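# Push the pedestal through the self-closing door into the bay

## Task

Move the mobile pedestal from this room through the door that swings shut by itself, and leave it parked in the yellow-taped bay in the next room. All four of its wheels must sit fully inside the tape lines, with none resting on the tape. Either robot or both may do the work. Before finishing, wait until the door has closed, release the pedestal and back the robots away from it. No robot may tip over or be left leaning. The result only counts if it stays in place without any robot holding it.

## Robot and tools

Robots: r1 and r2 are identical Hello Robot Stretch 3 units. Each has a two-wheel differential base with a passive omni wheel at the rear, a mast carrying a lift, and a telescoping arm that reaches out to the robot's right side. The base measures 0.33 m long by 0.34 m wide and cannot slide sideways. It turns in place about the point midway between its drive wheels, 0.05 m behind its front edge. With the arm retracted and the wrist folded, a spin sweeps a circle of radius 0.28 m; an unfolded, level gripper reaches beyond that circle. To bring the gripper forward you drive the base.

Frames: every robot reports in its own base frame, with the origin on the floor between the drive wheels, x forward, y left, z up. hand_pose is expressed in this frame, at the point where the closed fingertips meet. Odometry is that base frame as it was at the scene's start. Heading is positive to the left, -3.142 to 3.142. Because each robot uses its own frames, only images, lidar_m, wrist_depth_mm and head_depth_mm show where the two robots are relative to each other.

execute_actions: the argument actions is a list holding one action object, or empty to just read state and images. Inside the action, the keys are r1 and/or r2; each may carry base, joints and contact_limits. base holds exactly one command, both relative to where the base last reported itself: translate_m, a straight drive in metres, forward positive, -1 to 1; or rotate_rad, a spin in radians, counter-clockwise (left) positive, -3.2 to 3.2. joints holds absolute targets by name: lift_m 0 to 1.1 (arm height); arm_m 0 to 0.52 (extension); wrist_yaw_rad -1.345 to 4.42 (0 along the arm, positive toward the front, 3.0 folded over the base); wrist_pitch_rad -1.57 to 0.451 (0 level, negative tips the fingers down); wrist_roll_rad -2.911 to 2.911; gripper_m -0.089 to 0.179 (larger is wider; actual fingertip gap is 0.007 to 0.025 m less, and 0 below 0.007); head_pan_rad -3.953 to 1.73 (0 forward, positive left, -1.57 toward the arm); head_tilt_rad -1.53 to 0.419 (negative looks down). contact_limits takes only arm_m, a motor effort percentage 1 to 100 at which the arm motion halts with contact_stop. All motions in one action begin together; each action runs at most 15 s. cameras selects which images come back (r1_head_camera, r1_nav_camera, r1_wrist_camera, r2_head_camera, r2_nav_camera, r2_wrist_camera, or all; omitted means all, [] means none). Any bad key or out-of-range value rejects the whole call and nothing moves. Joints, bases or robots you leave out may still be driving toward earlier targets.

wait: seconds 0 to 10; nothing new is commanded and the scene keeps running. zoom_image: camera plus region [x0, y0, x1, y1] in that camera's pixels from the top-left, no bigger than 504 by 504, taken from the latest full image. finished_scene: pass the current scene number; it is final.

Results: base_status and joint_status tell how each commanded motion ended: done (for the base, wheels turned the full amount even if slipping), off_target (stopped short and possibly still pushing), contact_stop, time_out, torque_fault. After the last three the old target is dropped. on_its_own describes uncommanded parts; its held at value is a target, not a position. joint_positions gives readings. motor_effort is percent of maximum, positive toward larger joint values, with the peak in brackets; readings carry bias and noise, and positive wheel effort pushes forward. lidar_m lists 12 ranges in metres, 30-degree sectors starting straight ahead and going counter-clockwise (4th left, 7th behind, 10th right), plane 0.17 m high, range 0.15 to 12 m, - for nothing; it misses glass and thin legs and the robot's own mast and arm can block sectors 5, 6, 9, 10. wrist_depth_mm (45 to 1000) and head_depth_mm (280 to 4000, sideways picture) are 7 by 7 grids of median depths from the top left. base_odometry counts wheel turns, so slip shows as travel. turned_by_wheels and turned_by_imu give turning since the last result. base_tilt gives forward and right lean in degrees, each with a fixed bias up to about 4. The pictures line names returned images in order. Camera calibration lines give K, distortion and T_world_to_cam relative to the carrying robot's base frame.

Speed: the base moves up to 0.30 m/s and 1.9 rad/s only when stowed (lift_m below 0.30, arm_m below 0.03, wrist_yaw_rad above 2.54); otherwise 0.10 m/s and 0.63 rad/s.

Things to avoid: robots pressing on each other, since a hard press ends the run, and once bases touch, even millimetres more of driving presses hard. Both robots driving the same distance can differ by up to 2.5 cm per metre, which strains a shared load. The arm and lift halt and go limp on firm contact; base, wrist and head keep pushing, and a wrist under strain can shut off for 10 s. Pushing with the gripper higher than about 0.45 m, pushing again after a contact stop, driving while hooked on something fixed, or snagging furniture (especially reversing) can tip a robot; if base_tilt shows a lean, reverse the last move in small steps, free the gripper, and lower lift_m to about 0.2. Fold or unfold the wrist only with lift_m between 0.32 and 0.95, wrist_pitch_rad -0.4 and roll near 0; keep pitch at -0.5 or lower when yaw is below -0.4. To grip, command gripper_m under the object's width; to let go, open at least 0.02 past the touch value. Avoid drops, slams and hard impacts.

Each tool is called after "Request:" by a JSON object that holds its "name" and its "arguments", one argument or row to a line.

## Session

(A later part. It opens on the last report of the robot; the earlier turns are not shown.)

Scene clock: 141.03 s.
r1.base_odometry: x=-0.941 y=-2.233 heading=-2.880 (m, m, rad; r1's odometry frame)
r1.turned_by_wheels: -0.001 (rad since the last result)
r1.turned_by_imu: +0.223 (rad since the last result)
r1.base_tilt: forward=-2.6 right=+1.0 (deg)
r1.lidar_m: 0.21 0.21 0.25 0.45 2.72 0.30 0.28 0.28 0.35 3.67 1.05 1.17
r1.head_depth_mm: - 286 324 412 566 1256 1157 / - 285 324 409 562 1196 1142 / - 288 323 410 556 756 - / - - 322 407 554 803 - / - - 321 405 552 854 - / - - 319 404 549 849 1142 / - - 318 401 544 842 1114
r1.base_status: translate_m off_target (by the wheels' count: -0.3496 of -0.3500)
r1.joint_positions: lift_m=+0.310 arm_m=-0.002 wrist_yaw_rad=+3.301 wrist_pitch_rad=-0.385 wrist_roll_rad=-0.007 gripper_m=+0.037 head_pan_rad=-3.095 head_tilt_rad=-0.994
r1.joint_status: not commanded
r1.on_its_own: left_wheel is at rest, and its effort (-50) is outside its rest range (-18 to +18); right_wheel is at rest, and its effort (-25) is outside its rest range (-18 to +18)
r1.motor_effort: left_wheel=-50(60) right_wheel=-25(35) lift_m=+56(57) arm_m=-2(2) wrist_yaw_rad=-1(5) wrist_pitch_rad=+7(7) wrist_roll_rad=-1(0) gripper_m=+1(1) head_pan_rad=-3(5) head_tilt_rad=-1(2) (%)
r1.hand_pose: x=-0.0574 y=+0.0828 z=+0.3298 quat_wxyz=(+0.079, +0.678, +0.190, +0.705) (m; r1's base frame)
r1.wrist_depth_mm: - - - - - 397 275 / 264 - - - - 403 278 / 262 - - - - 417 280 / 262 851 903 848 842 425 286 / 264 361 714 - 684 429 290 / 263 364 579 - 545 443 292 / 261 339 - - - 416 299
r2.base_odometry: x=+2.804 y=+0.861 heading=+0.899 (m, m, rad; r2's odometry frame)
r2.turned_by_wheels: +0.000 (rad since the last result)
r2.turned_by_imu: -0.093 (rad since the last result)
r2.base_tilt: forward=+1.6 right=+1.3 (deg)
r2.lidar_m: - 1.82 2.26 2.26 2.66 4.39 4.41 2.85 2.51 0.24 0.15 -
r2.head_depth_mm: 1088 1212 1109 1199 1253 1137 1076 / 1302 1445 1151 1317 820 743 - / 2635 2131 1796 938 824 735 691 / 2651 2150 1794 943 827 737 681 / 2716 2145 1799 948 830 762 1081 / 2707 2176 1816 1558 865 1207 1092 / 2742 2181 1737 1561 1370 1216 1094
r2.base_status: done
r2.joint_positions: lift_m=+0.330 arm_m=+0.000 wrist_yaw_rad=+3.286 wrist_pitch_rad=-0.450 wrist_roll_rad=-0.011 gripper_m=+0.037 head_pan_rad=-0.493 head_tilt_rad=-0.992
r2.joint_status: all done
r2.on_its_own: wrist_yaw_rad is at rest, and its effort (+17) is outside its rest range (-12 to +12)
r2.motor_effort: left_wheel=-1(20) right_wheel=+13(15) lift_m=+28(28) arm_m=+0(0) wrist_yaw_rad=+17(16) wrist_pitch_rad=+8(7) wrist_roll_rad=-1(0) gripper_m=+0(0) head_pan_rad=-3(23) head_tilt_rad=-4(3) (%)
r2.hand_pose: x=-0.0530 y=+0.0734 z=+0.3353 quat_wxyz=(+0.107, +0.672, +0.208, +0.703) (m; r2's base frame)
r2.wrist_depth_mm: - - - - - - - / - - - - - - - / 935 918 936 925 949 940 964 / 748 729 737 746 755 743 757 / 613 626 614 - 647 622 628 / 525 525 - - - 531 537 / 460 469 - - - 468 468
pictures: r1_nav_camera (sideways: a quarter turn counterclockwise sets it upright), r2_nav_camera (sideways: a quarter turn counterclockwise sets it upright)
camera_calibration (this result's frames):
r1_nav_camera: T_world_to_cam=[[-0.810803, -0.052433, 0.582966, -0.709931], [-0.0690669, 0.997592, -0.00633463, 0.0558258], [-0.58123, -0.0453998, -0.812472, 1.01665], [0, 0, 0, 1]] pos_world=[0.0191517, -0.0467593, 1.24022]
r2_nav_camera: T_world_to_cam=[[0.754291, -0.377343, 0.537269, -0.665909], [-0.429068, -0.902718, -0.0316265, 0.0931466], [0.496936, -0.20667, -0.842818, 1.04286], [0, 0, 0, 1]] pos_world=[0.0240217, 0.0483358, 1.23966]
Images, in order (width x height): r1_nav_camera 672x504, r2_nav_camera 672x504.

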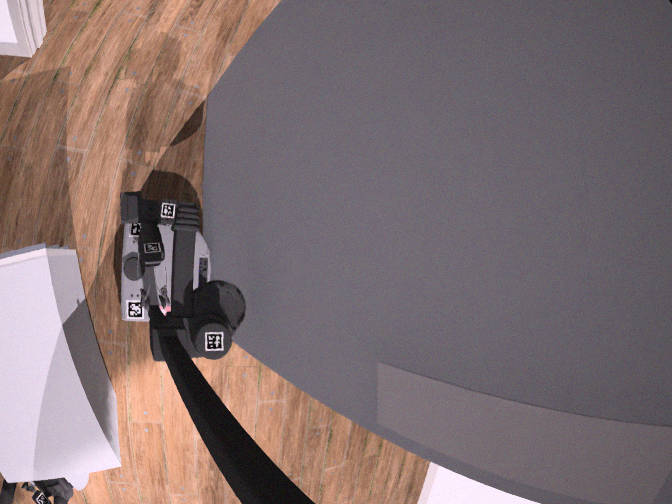

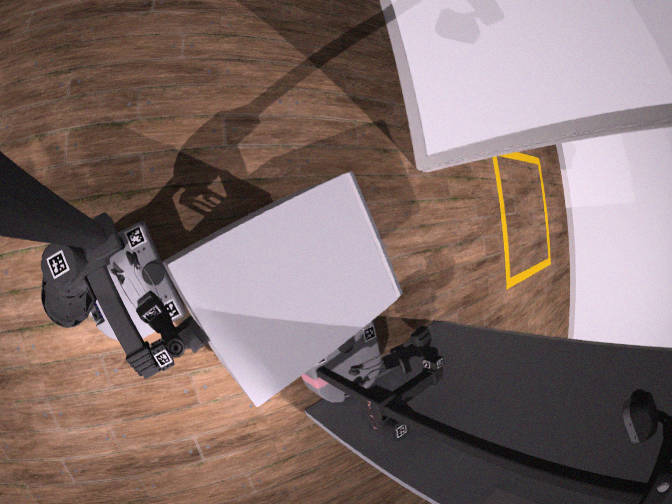

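Request:
{"name": "execute_actions", "arguments": {
  "actions": [
    {"r1":{"base":{"translate_m":0.01}},"r2":{"base":{"translate_m":-0.3},"joints":{"lift_m":0.27}}}
  ],
  "cameras": []
}}

Request:
{"name": "execute_actions", "arguments": {
  "actions": [
    {"r2":{"base":{"rotate_rad":0.55}}}
  ],
  "cameras": []
}}

Request:
{"name": "execute_actions", "arguments": {
  "actions": [
    {"r2":{"base":{"translate_m":0.27}}}
  ],
  "cameras": []
}}

Request:
{"name": "execute_actions", "arguments": {
  "actions": [
    {"r2":{"base":{"rotate_rad":-0.55},"joints":{"lift_m":0.31}}}
  ],
  "cameras": []
}}

Request:
{"name": "execute_actions", "arguments": {
  "actions": [
    {"r2":{"base":{"translate_m":0.27}}}
  ],
  "cameras": ["r2_nav_camera"]
}}

Scene clock: 153.37 s.
r1.base_odometry: x=-0.951 y=-2.235 heading=-2.880 (m, m, rad; r1's odometry frame)
r1.turned_by_wheels: +0.000 (rad since the last result)
r1.turned_by_imu: +0.001 (rad since the last result)
r1.base_tilt: forward=-2.7 right=+1.0 (deg)
r1.lidar_m: 0.20 0.20 0.24 0.43 2.73 0.30 0.28 0.28 0.36 3.68 1.04 1.17
r1.head_depth_mm: - - 321 407 558 1264 1160 / - - 323 407 558 1201 1136 / - - 322 409 556 751 - / - - 322 407 554 802 - / - - 321 406 551 860 - / - - 320 405 550 859 1145 / - - 320 404 549 850 1117
r1.base_status: done
r1.joint_positions: lift_m=+0.310 arm_m=-0.002 wrist_yaw_rad=+3.301 wrist_pitch_rad=-0.385 wrist_roll_rad=-0.007 gripper_m=+0.037 head_pan_rad=-3.095 head_tilt_rad=-0.994
r1.joint_status: not commanded
r1.motor_effort: left_wheel=-4(44) right_wheel=-2(25) lift_m=+56(56) arm_m=-2(1) wrist_yaw_rad=-1(1) wrist_pitch_rad=+7(7) wrist_roll_rad=+0(0) gripper_m=+1(0) head_pan_rad=-4(4) head_tilt_rad=-3(2) (%)
r1.hand_pose: x=-0.0574 y=+0.0828 z=+0.3298 quat_wxyz=(+0.079, +0.678, +0.190, +0.705) (m; r1's base frame)
r1.wrist_depth_mm: - - - - - 382 264 / 260 - - - - 394 266 / 261 - - - - 400 270 / 262 872 903 879 845 402 275 / 262 360 711 - 652 415 278 / 261 359 586 - 546 418 283 / 259 339 - - - 403 286
r2.base_odometry: x=+2.617 y=+0.627 heading=+0.899 (m, m, rad; r2's odometry frame)
r2.turned_by_wheels: +0.000 (rad since the last result)
r2.turned_by_imu: -0.001 (rad since the last result)
r2.base_tilt: forward=+1.5 right=+1.3 (deg)
r2.lidar_m: 0.35 2.00 2.34 2.35 2.77 4.11 4.11 2.76 2.42 2.42 0.52 0.37
r2.head_depth_mm: 995 1131 1280 1489 1335 1191 1072 / 1214 1151 1227 1454 1336 1190 1108 / 1496 1553 1530 937 1117 1197 1112 / 2699 2160 1122 942 917 1201 1102 / 2707 2144 1101 950 861 1171 1091 / 2731 2182 1110 948 1291 1215 1090 / 2730 2182 1824 1486 1366 1218 1094
r2.base_status: done
r2.joint_positions: lift_m=+0.270 arm_m=+0.000 wrist_yaw_rad=+3.298 wrist_pitch_rad=-0.450 wrist_roll_rad=-0.011 gripper_m=+0.037 head_pan_rad=-0.493 head_tilt_rad=-0.992
r2.joint_status: all done
r2.motor_effort: left_wheel=+1(8) right_wheel=-2(10) lift_m=+19(24) arm_m=+1(0) wrist_yaw_rad=+3(16) wrist_pitch_rad=+8(7) wrist_roll_rad=+0(0) gripper_m=+1(0) head_pan_rad=-3(3) head_tilt_rad=-4(4) (%)
r2.hand_pose: x=-0.0556 y=+0.0730 z=+0.2757 quat_wxyz=(+0.103, +0.671, +0.212, +0.703) (m; r2's base frame)
r2.wrist_depth_mm: - - - - - - - / - - - - - - - / 786 808 807 824 827 834 839 / 638 644 643 652 646 653 660 / 531 537 550 - 559 541 545 / 454 475 - - - 459 463 / 401 - - - - 408 406
pictures: none
No camera images: the call's "cameras" was empty. Leave "cameras" out to get every camera's image.

Scene clock: 154.87 s.
r1.base_odometry: x=-0.951 y=-2.235 heading=-2.880 (m, m, rad; r1's odometry frame)
r1.turned_by_wheels: +0.000 (rad since the last result)
r1.turned_by_imu: +0.000 (rad since the last result)
r1.base_tilt: forward=-2.6 right=+1.0 (deg)
r1.lidar_m: 0.20 0.21 0.24 0.43 2.73 0.30 0.28 0.28 0.36 3.69 1.04 1.17
r1.head_depth_mm: - - 322 407 560 1259 1167 / - - 323 407 557 1195 1133 / - - 322 407 556 751 - / - - 321 407 554 802 - / - - 320 406 554 859 - / - - 320 405 551 857 1148 / - - 320 403 549 851 1113
r1.base_status: not commanded
r1.joint_positions: lift_m=+0.310 arm_m=-0.002 wrist_yaw_rad=+3.301 wrist_pitch_rad=-0.385 wrist_roll_rad=-0.007 gripper_m=+0.037 head_pan_rad=-3.095 head_tilt_rad=-0.994
r1.joint_status: not commanded
r1.motor_effort: left_wheel=-4(4) right_wheel=-2(1) lift_m=+56(56) arm_m=-1(1) wrist_yaw_rad=-1(1) wrist_pitch_rad=+7(7) wrist_roll_rad=-1(1) gripper_m=+0(1) head_pan_rad=-4(4) head_tilt_rad=-3(1) (%)
r1.hand_pose: x=-0.0574 y=+0.0828 z=+0.3298 quat_wxyz=(+0.079, +0.678, +0.190, +0.705) (m; r1's base frame)
r1.wrist_depth_mm: - - - - - 383 266 / 262 - - - - 391 269 / 259 - - - - 397 273 / 261 853 909 847 859 403 274 / 261 357 714 - 654 412 279 / 261 357 584 - 546 418 283 / 259 336 - - - 407 286
r2.base_odometry: x=+2.617 y=+0.627 heading=+1.449 (m, m, rad; r2's odometry frame)
r2.turned_by_wheels: +0.550 (rad since the last result)
r2.turned_by_imu: +0.542 (rad since the last result)
r2.base_tilt: forward=+1.6 right=+1.3 (deg)
r2.lidar_m: 2.04 2.34 2.35 2.81 4.10 4.12 2.73 2.42 2.43 0.51 0.36 0.35
r2.head_depth_mm: 2618 2117 1086 931 854 1172 1071 / 2627 2120 1088 931 858 1180 1108 / 1629 1954 1091 938 861 1180 1114 / 1656 1968 1795 1510 1332 1204 1096 / 1719 2024 1798 1549 1365 1212 1084 / 1785 2058 1809 1562 1360 1215 1089 / 1878 2142 1815 1560 1365 1212 1094
r2.base_status: done
r2.joint_positions: lift_m=+0.270 arm_m=+0.000 wrist_yaw_rad=+3.298 wrist_pitch_rad=-0.450 wrist_roll_rad=-0.011 gripper_m=+0.037 head_pan_rad=-0.493 head_tilt_rad=-0.992
r2.joint_status: not commanded
r2.motor_effort: left_wheel=-2(11) right_wheel=+0(5) lift_m=+19(19) arm_m=+0(0) wrist_yaw_rad=+2(3) wrist_pitch_rad=+7(7) wrist_roll_rad=-1(1) gripper_m=+0(0) head_pan_rad=-2(2) head_tilt_rad=-5(5) (%)
r2.hand_pose: x=-0.0556 y=+0.0730 z=+0.2757 quat_wxyz=(+0.103, +0.671, +0.212, +0.703) (m; r2's base frame)
r2.wrist_depth_mm: - - - - - - - / - - - - - - - / 821 809 814 838 826 824 836 / 636 650 655 644 652 651 660 / 528 533 557 - 566 545 546 / 452 467 - - - 464 464 / 394 - - - - 408 407
pictures: none
No camera images: the call's "cameras" was empty. Leave "cameras" out to get every camera's image.

Scene clock: 157.10 s.
r1.base_odometry: x=-0.951 y=-2.235 heading=-2.880 (m, m, rad; r1's odometry frame)
r1.turned_by_wheels: +0.000 (rad since the last result)
r1.turned_by_imu: +0.000 (rad since the last result)
r1.base_tilt: forward=-2.6 right=+1.0 (deg)
r1.lidar_m: 0.20 0.20 0.24 0.44 2.73 0.30 0.28 0.28 0.36 3.67 1.04 1.17
r1.head_depth_mm: - - 321 407 559 1262 1165 / - - 322 407 558 1200 1140 / - - 322 408 556 752 - / - - 322 406 555 802 - / - - 320 406 553 862 - / - - 320 406 551 857 1142 / - - 320 404 549 854 1110
r1.base_status: not commanded
r1.joint_positions: lift_m=+0.310 arm_m=-0.002 wrist_yaw_rad=+3.301 wrist_pitch_rad=-0.385 wrist_roll_rad=-0.007 gripper_m=+0.037 head_pan_rad=-3.095 head_tilt_rad=-0.994
r1.joint_status: not commanded
r1.motor_effort: left_wheel=-5(5) right_wheel=-3(2) lift_m=+56(56) arm_m=-1(1) wrist_yaw_rad=-1(1) wrist_pitch_rad=+7(8) wrist_roll_rad=-1(1) gripper_m=+1(2) head_pan_rad=-4(3) head_tilt_rad=-2(2) (%)
r1.hand_pose: x=-0.0574 y=+0.0828 z=+0.3298 quat_wxyz=(+0.079, +0.678, +0.190, +0.705) (m; r1's base frame)
r1.wrist_depth_mm: - - - - - 390 268 / 262 - - - - 401 267 / 263 - - - - 408 273 / 258 854 919 886 868 409 275 / 262 357 694 - 681 422 278 / 260 360 584 - 542 429 282 / 262 337 - - - 407 286
r2.base_odometry: x=+2.650 y=+0.895 heading=+1.449 (m, m, rad; r2's odometry frame)
r2.turned_by_wheels: +0.000 (rad since the last result)
r2.turned_by_imu: -0.041 (rad since the last result)
r2.base_tilt: forward=+1.5 right=+1.3 (deg)
r2.lidar_m: 1.77 2.14 2.15 2.50 4.30 4.28 3.01 2.61 2.61 0.21 0.18 0.38
r2.head_depth_mm: 2628 2115 1769 930 819 740 1060 / 2523 2121 1776 934 820 736 1076 / 1409 1676 1783 1157 1196 1157 1114 / 1461 1743 1792 1544 1359 1201 1100 / 1505 1817 1799 1557 1355 1209 1083 / 1564 1894 1808 1562 1367 1212 1092 / 1628 2002 1824 1568 1367 1210 1094
r2.base_status: done
r2.joint_positions: lift_m=+0.270 arm_m=+0.000 wrist_yaw_rad=+3.303 wrist_pitch_rad=-0.452 wrist_roll_rad=-0.011 gripper_m=+0.037 head_pan_rad=-0.494 head_tilt_rad=-0.992
r2.joint_status: not commanded
r2.motor_effort: left_wheel=+1(20) right_wheel=+5(18) lift_m=+20(20) arm_m=+0(1) wrist_yaw_rad=-4(18) wrist_pitch_rad=+8(9) wrist_roll_rad=-1(1) gripper_m=+0(1) head_pan_rad=-2(3) head_tilt_rad=-4(3) (%)
r2.hand_pose: x=-0.0567 y=+0.0727 z=+0.2754 quat_wxyz=(+0.101, +0.670, +0.214, +0.704) (m; r2's base frame)
r2.wrist_depth_mm: - - - - - - - / - - - - - - - / 807 807 800 811 816 825 831 / 643 637 647 655 643 648 663 / 533 528 555 - 560 548 542 / 458 473 - - - 457 467 / 400 - - - - 403 404
pictures: none
No camera images: the call's "cameras" was empty. Leave "cameras" out to get every camera's image.

Scene clock: 158.67 s.
r1.base_odometry: x=-0.951 y=-2.235 heading=-2.880 (m, m, rad; r1's odometry frame)
r1.turned_by_wheels: +0.000 (rad since the last result)
r1.turned_by_imu: +0.000 (rad since the last result)
r1.base_tilt: forward=-2.5 right=+1.0 (deg)
r1.lidar_m: 0.20 0.20 0.24 0.44 2.74 0.30 0.28 0.28 0.36 3.68 1.04 1.17
r1.head_depth_mm: - - 321 408 558 1263 1160 / - - 322 407 557 1194 1144 / - - 322 407 555 750 - / - - 322 407 554 802 - / - - 321 406 553 863 - / - - 320 405 550 857 1140 / - - 320 404 548 853 1111
r1.base_status: not commanded
r1.joint_positions: lift_m=+0.310 arm_m=-0.002 wrist_yaw_rad=+3.301 wrist_pitch_rad=-0.385 wrist_roll_rad=-0.007 gripper_m=+0.037 head_pan_rad=-3.095 head_tilt_rad=-0.994
r1.joint_status: not commanded
r1.motor_effort: left_wheel=-5(4) right_wheel=-2(2) lift_m=+56(56) arm_m=-1(1) wrist_yaw_rad=-1(1) wrist_pitch_rad=+7(7) wrist_roll_rad=+0(1) gripper_m=+1(1) head_pan_rad=-3(4) head_tilt_rad=-2(2) (%)
r1.hand_pose: x=-0.0574 y=+0.0828 z=+0.3298 quat_wxyz=(+0.079, +0.678, +0.190, +0.705) (m; r1's base frame)
r1.wrist_depth_mm: - - - - - 392 268 / 260 - - - - 396 273 / 259 - - - - 406 276 / 260 861 880 842 866 405 277 / 259 361 700 - 685 415 280 / 259 362 582 - 542 426 282 / 260 336 - - - 400 286
r2.base_odometry: x=+2.650 y=+0.895 heading=+0.899 (m, m, rad; r2's odometry frame)
r2.turned_by_wheels: -0.550 (rad since the last result)
r2.turned_by_imu: -0.542 (rad since the last result)
r2.base_tilt: forward=+1.6 right=+1.2 (deg)
r2.lidar_m: 0.35 1.76 2.15 2.15 2.48 4.22 4.28 3.07 2.61 2.62 0.21 0.18
r2.head_depth_mm: 1202 1295 1216 1239 847 1187 1078 / 1393 1585 1477 937 819 1145 - / 2630 2122 1741 942 825 781 1111 / 2671 2142 1797 943 829 1080 1098 / 2690 2157 1806 948 1151 1207 1089 / 2714 2186 1818 1500 1360 1206 1088 / 2714 1680 1763 1566 1366 1224 1095
r2.base_status: done
r2.joint_positions: lift_m=+0.310 arm_m=+0.000 wrist_yaw_rad=+3.303 wrist_pitch_rad=-0.452 wrist_roll_rad=-0.011 gripper_m=+0.037 head_pan_rad=-0.494 head_tilt_rad=-0.992
r2.joint_status: all done
r2.motor_effort: left_wheel=+2(11) right_wheel=-2(8) lift_m=+31(34) arm_m=+0(0) wrist_yaw_rad=-3(4) wrist_pitch_rad=+8(8) wrist_roll_rad=-1(1) gripper_m=-1(2) head_pan_rad=-2(2) head_tilt_rad=-4(4) (%)
r2.hand_pose: x=-0.0565 y=+0.0727 z=+0.3149 quat_wxyz=(+0.102, +0.670, +0.214, +0.704) (m; r2's base frame)
r2.wrist_depth_mm: - - - - - - - / - - - - - - - / 883 899 903 912 905 914 922 / 706 701 709 697 718 727 718 / 585 590 595 - 619 594 596 / 498 521 - - - 504 515 / 438 439 - - - 442 442
pictures: none
No camera images: the call's "cameras" was empty. Leave "cameras" out to get every camera's image.

Scene clock: 162.40 s.
r1.base_odometry: x=-0.951 y=-2.235 heading=-2.880 (m, m, rad; r1's odometry frame)
r1.turned_by_wheels: +0.000 (rad since the last result)
r1.turned_by_imu: +0.000 (rad since the last result)
r1.base_tilt: forward=-2.6 right=+1.0 (deg)
r1.lidar_m: 0.15 0.15 0.18 0.37 2.73 0.30 0.28 0.28 0.36 3.68 1.04 0.16
r1.head_depth_mm: - - 321 407 559 1256 1163 / - - 322 407 557 1195 1142 / - - 322 407 555 751 - / - - 321 407 555 801 - / - - 321 406 552 861 - / - - 320 405 549 859 1144 / - - 319 404 549 851 1114
r1.base_status: not commanded
r1.joint_positions: lift_m=+0.310 arm_m=-0.002 wrist_yaw_rad=+3.301 wrist_pitch_rad=-0.385 wrist_roll_rad=-0.007 gripper_m=+0.037 head_pan_rad=-3.095 head_tilt_rad=-0.994
r1.joint_status: not commanded
r1.motor_effort: left_wheel=-5(5) right_wheel=-2(2) lift_m=+56(56) arm_m=-1(1) wrist_yaw_rad=-1(1) wrist_pitch_rad=+7(7) wrist_roll_rad=-1(0) gripper_m=+1(2) head_pan_rad=-3(4) head_tilt_rad=-3(2) (%)
r1.hand_pose: x=-0.0574 y=+0.0828 z=+0.3298 quat_wxyz=(+0.079, +0.678, +0.190, +0.705) (m; r1's base frame)
r1.wrist_depth_mm: - - - - - 342 223 / 259 - - - - 344 224 / 261 - - - - 346 224 / 261 872 892 848 847 349 227 / 262 360 718 - 677 351 229 / 260 361 582 - 533 350 231 / 259 336 - - - 333 231
r2.base_odometry: x=+2.818 y=+1.106 heading=+0.899 (m, m, rad; r2's odometry frame)
r2.turned_by_wheels: +0.000 (rad since the last result)
r2.turned_by_imu: -0.158 (rad since the last result)
r2.base_tilt: forward=+1.6 right=+1.2 (deg)
r2.lidar_m: 0.26 1.37 2.02 2.10 2.26 3.33 4.52 3.46 2.69 0.33 0.15 0.15
r2.head_depth_mm: 1018 1155 1204 1150 822 1157 1072 / 1142 1320 1183 934 821 742 - / 1365 1574 1719 941 822 732 692 / 2680 2146 1794 946 829 775 1097 / 2698 2165 1803 945 861 1192 1087 / 2711 2160 1814 1544 1335 1209 1089 / 2748 2179 1814 1565 1367 1217 1092
r2.base_status: done
r2.joint_positions: lift_m=+0.310 arm_m=+0.000 wrist_yaw_rad=+3.297 wrist_pitch_rad=-0.452 wrist_roll_rad=-0.011 gripper_m=+0.037 head_pan_rad=-0.494 head_tilt_rad=-0.992
r2.joint_status: not commanded
r2.motor_effort: left_wheel=+5(22) right_wheel=+8(19) lift_m=+29(32) arm_m=+0(1) wrist_yaw_rad=+3(10) wrist_pitch_rad=+8(8) wrist_roll_rad=-1(0) gripper_m=+0(0) head_pan_rad=-2(2) head_tilt_rad=-5(4) (%)
r2.hand_pose: x=-0.0553 y=+0.0729 z=+0.3149 quat_wxyz=(+0.104, +0.671, +0.212, +0.703) (m; r2's base frame)
r2.wrist_depth_mm: - - - - - - - / - - - - - - - / 878 883 906 875 913 910 939 / 702 703 696 694 724 719 714 / 588 590 593 - 625 600 601 / 502 514 - - - 509 509 / 440 - - - - 451 442
pictures: r2_nav_camera (sideways: a quarter turn counterclockwise sets it upright)
camera_calibration (this result's frames):
r2_nav_camera: T_world_to_cam=[[0.753698, -0.378321, 0.537413, -0.666093], [-0.430286, -0.902139, -0.0316181, 0.0931431], [0.496782, -0.207411, -0.842727, 1.04274], [0, 0, 0, 1]] pos_world=[0.0240965, 0.0483065, 1.23966]
Images, in order (width x height): r2_nav_camera 672x504.

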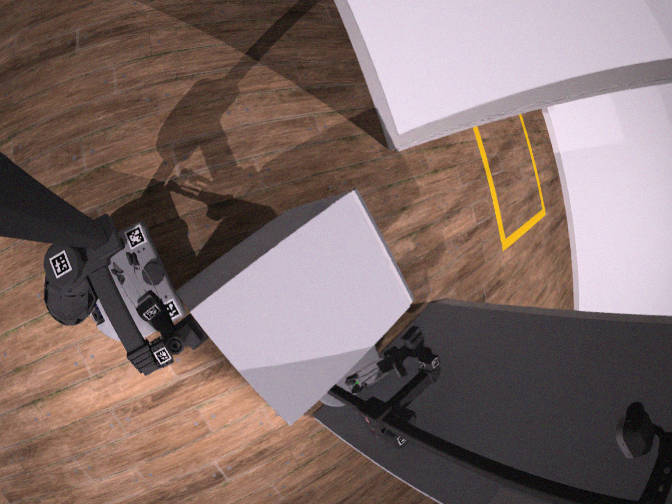

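Keep pushing.

Request:
{"name": "execute_actions", "arguments": {
  "actions": [
    {"r2":{"base":{"translate_m":0.3},"joints":{"head_pan_rad":-0.2}}}
  ],
  "cameras": ["r2_nav_camera"]
}}

Scene clock: 170.57 s.
r1.base_odometry: x=-0.951 y=-2.235 heading=-2.880 (m, m, rad; r1's odometry frame)
r1.turned_by_wheels: +0.000 (rad since the last result)
r1.turned_by_imu: +0.000 (rad since the last result)
r1.base_tilt: forward=-2.6 right=+1.1 (deg)
r1.lidar_m: - - 0.15 5.10 2.73 0.30 0.28 0.28 0.36 0.32 0.15 -
r1.head_depth_mm: - - 322 407 558 1265 1168 / - - 322 406 558 1204 1148 / - - 322 408 557 750 - / - - 321 407 554 801 - / - - 321 407 553 863 - / - - 321 405 550 859 1138 / - - 320 404 549 853 1113
r1.base_status: not commanded
r1.joint_positions: lift_m=+0.310 arm_m=-0.002 wrist_yaw_rad=+3.301 wrist_pitch_rad=-0.385 wrist_roll_rad=-0.007 gripper_m=+0.037 head_pan_rad=-3.095 head_tilt_rad=-0.994
r1.joint_status: not commanded
r1.motor_effort: left_wheel=-5(5) right_wheel=-2(2) lift_m=+56(56) arm_m=-1(2) wrist_yaw_rad=-1(1) wrist_pitch_rad=+7(7) wrist_roll_rad=-1(1) gripper_m=+2(1) head_pan_rad=-4(3) head_tilt_rad=-2(3) (%)
r1.hand_pose: x=-0.0574 y=+0.0828 z=+0.3298 quat_wxyz=(+0.079, +0.678, +0.190, +0.705) (m; r1's base frame)
r1.wrist_depth_mm: - - - - - - 158 / 260 - - - - - 157 / 261 - - - - - 155 / 261 867 894 871 847 819 153 / 262 360 707 - 688 622 152 / 260 360 591 - 545 246 150 / 260 338 - - - 224 148
r2.base_odometry: x=+3.005 y=+1.340 heading=+0.898 (m, m, rad; r2's odometry frame)
r2.turned_by_wheels: +0.000 (rad since the last result)
r2.turned_by_imu: -0.097 (rad since the last result)
r2.base_tilt: forward=+1.5 right=+1.2 (deg)
r2.lidar_m: 0.27 1.04 1.42 2.09 2.16 2.96 4.81 3.81 2.76 0.28 0.15 0.15
r2.head_depth_mm: 2630 2119 1496 934 819 727 1068 / 2618 2117 1781 931 821 733 678 / 2679 2142 1793 941 825 745 875 / 2631 2154 1793 941 874 1187 1102 / 2690 2174 1798 1556 1357 1210 1096 / 2687 2191 1797 1522 1361 1213 1090 / 2735 1070 1210 1481 1370 1214 1096
r2.base_status: done
r2.joint_positions: lift_m=+0.310 arm_m=+0.000 wrist_yaw_rad=+3.294 wrist_pitch_rad=-0.452 wrist_roll_rad=-0.011 gripper_m=+0.037 head_pan_rad=-0.207 head_tilt_rad=-0.992
r2.joint_status: all done
r2.motor_effort: left_wheel=+0(15) right_wheel=+12(18) lift_m=+29(29) arm_m=+0(0) wrist_yaw_rad=+7(7) wrist_pitch_rad=+8(8) wrist_roll_rad=-1(1) gripper_m=+1(1) head_pan_rad=+2(20) head_tilt_rad=-3(3) (%)
r2.hand_pose: x=-0.0547 y=+0.0730 z=+0.3149 quat_wxyz=(+0.105, +0.671, +0.211, +0.703) (m; r2's base frame)
r2.wrist_depth_mm: - - - - - - - / - - - - - - - / 868 892 898 905 890 917 912 / 708 715 713 718 723 727 719 / 585 589 580 - 614 586 594 / 502 507 - - - 510 508 / 438 - - - - 442 446
pictures: r2_nav_camera (sideways: a quarter turn counterclockwise sets it upright)
camera_calibration (this result's frames):
r2_nav_camera: T_world_to_cam=[[0.829999, -0.149299, 0.537412, -0.666558], [-0.157082, -0.987079, -0.0316181, 0.0914765], [0.535189, -0.0581747, -0.842727, 1.04251], [0, 0, 0, 1]] pos_world=[0.00967396, 0.0514258, 1.23966]
Images, in order (width x height): r2_nav_camera 672x504.

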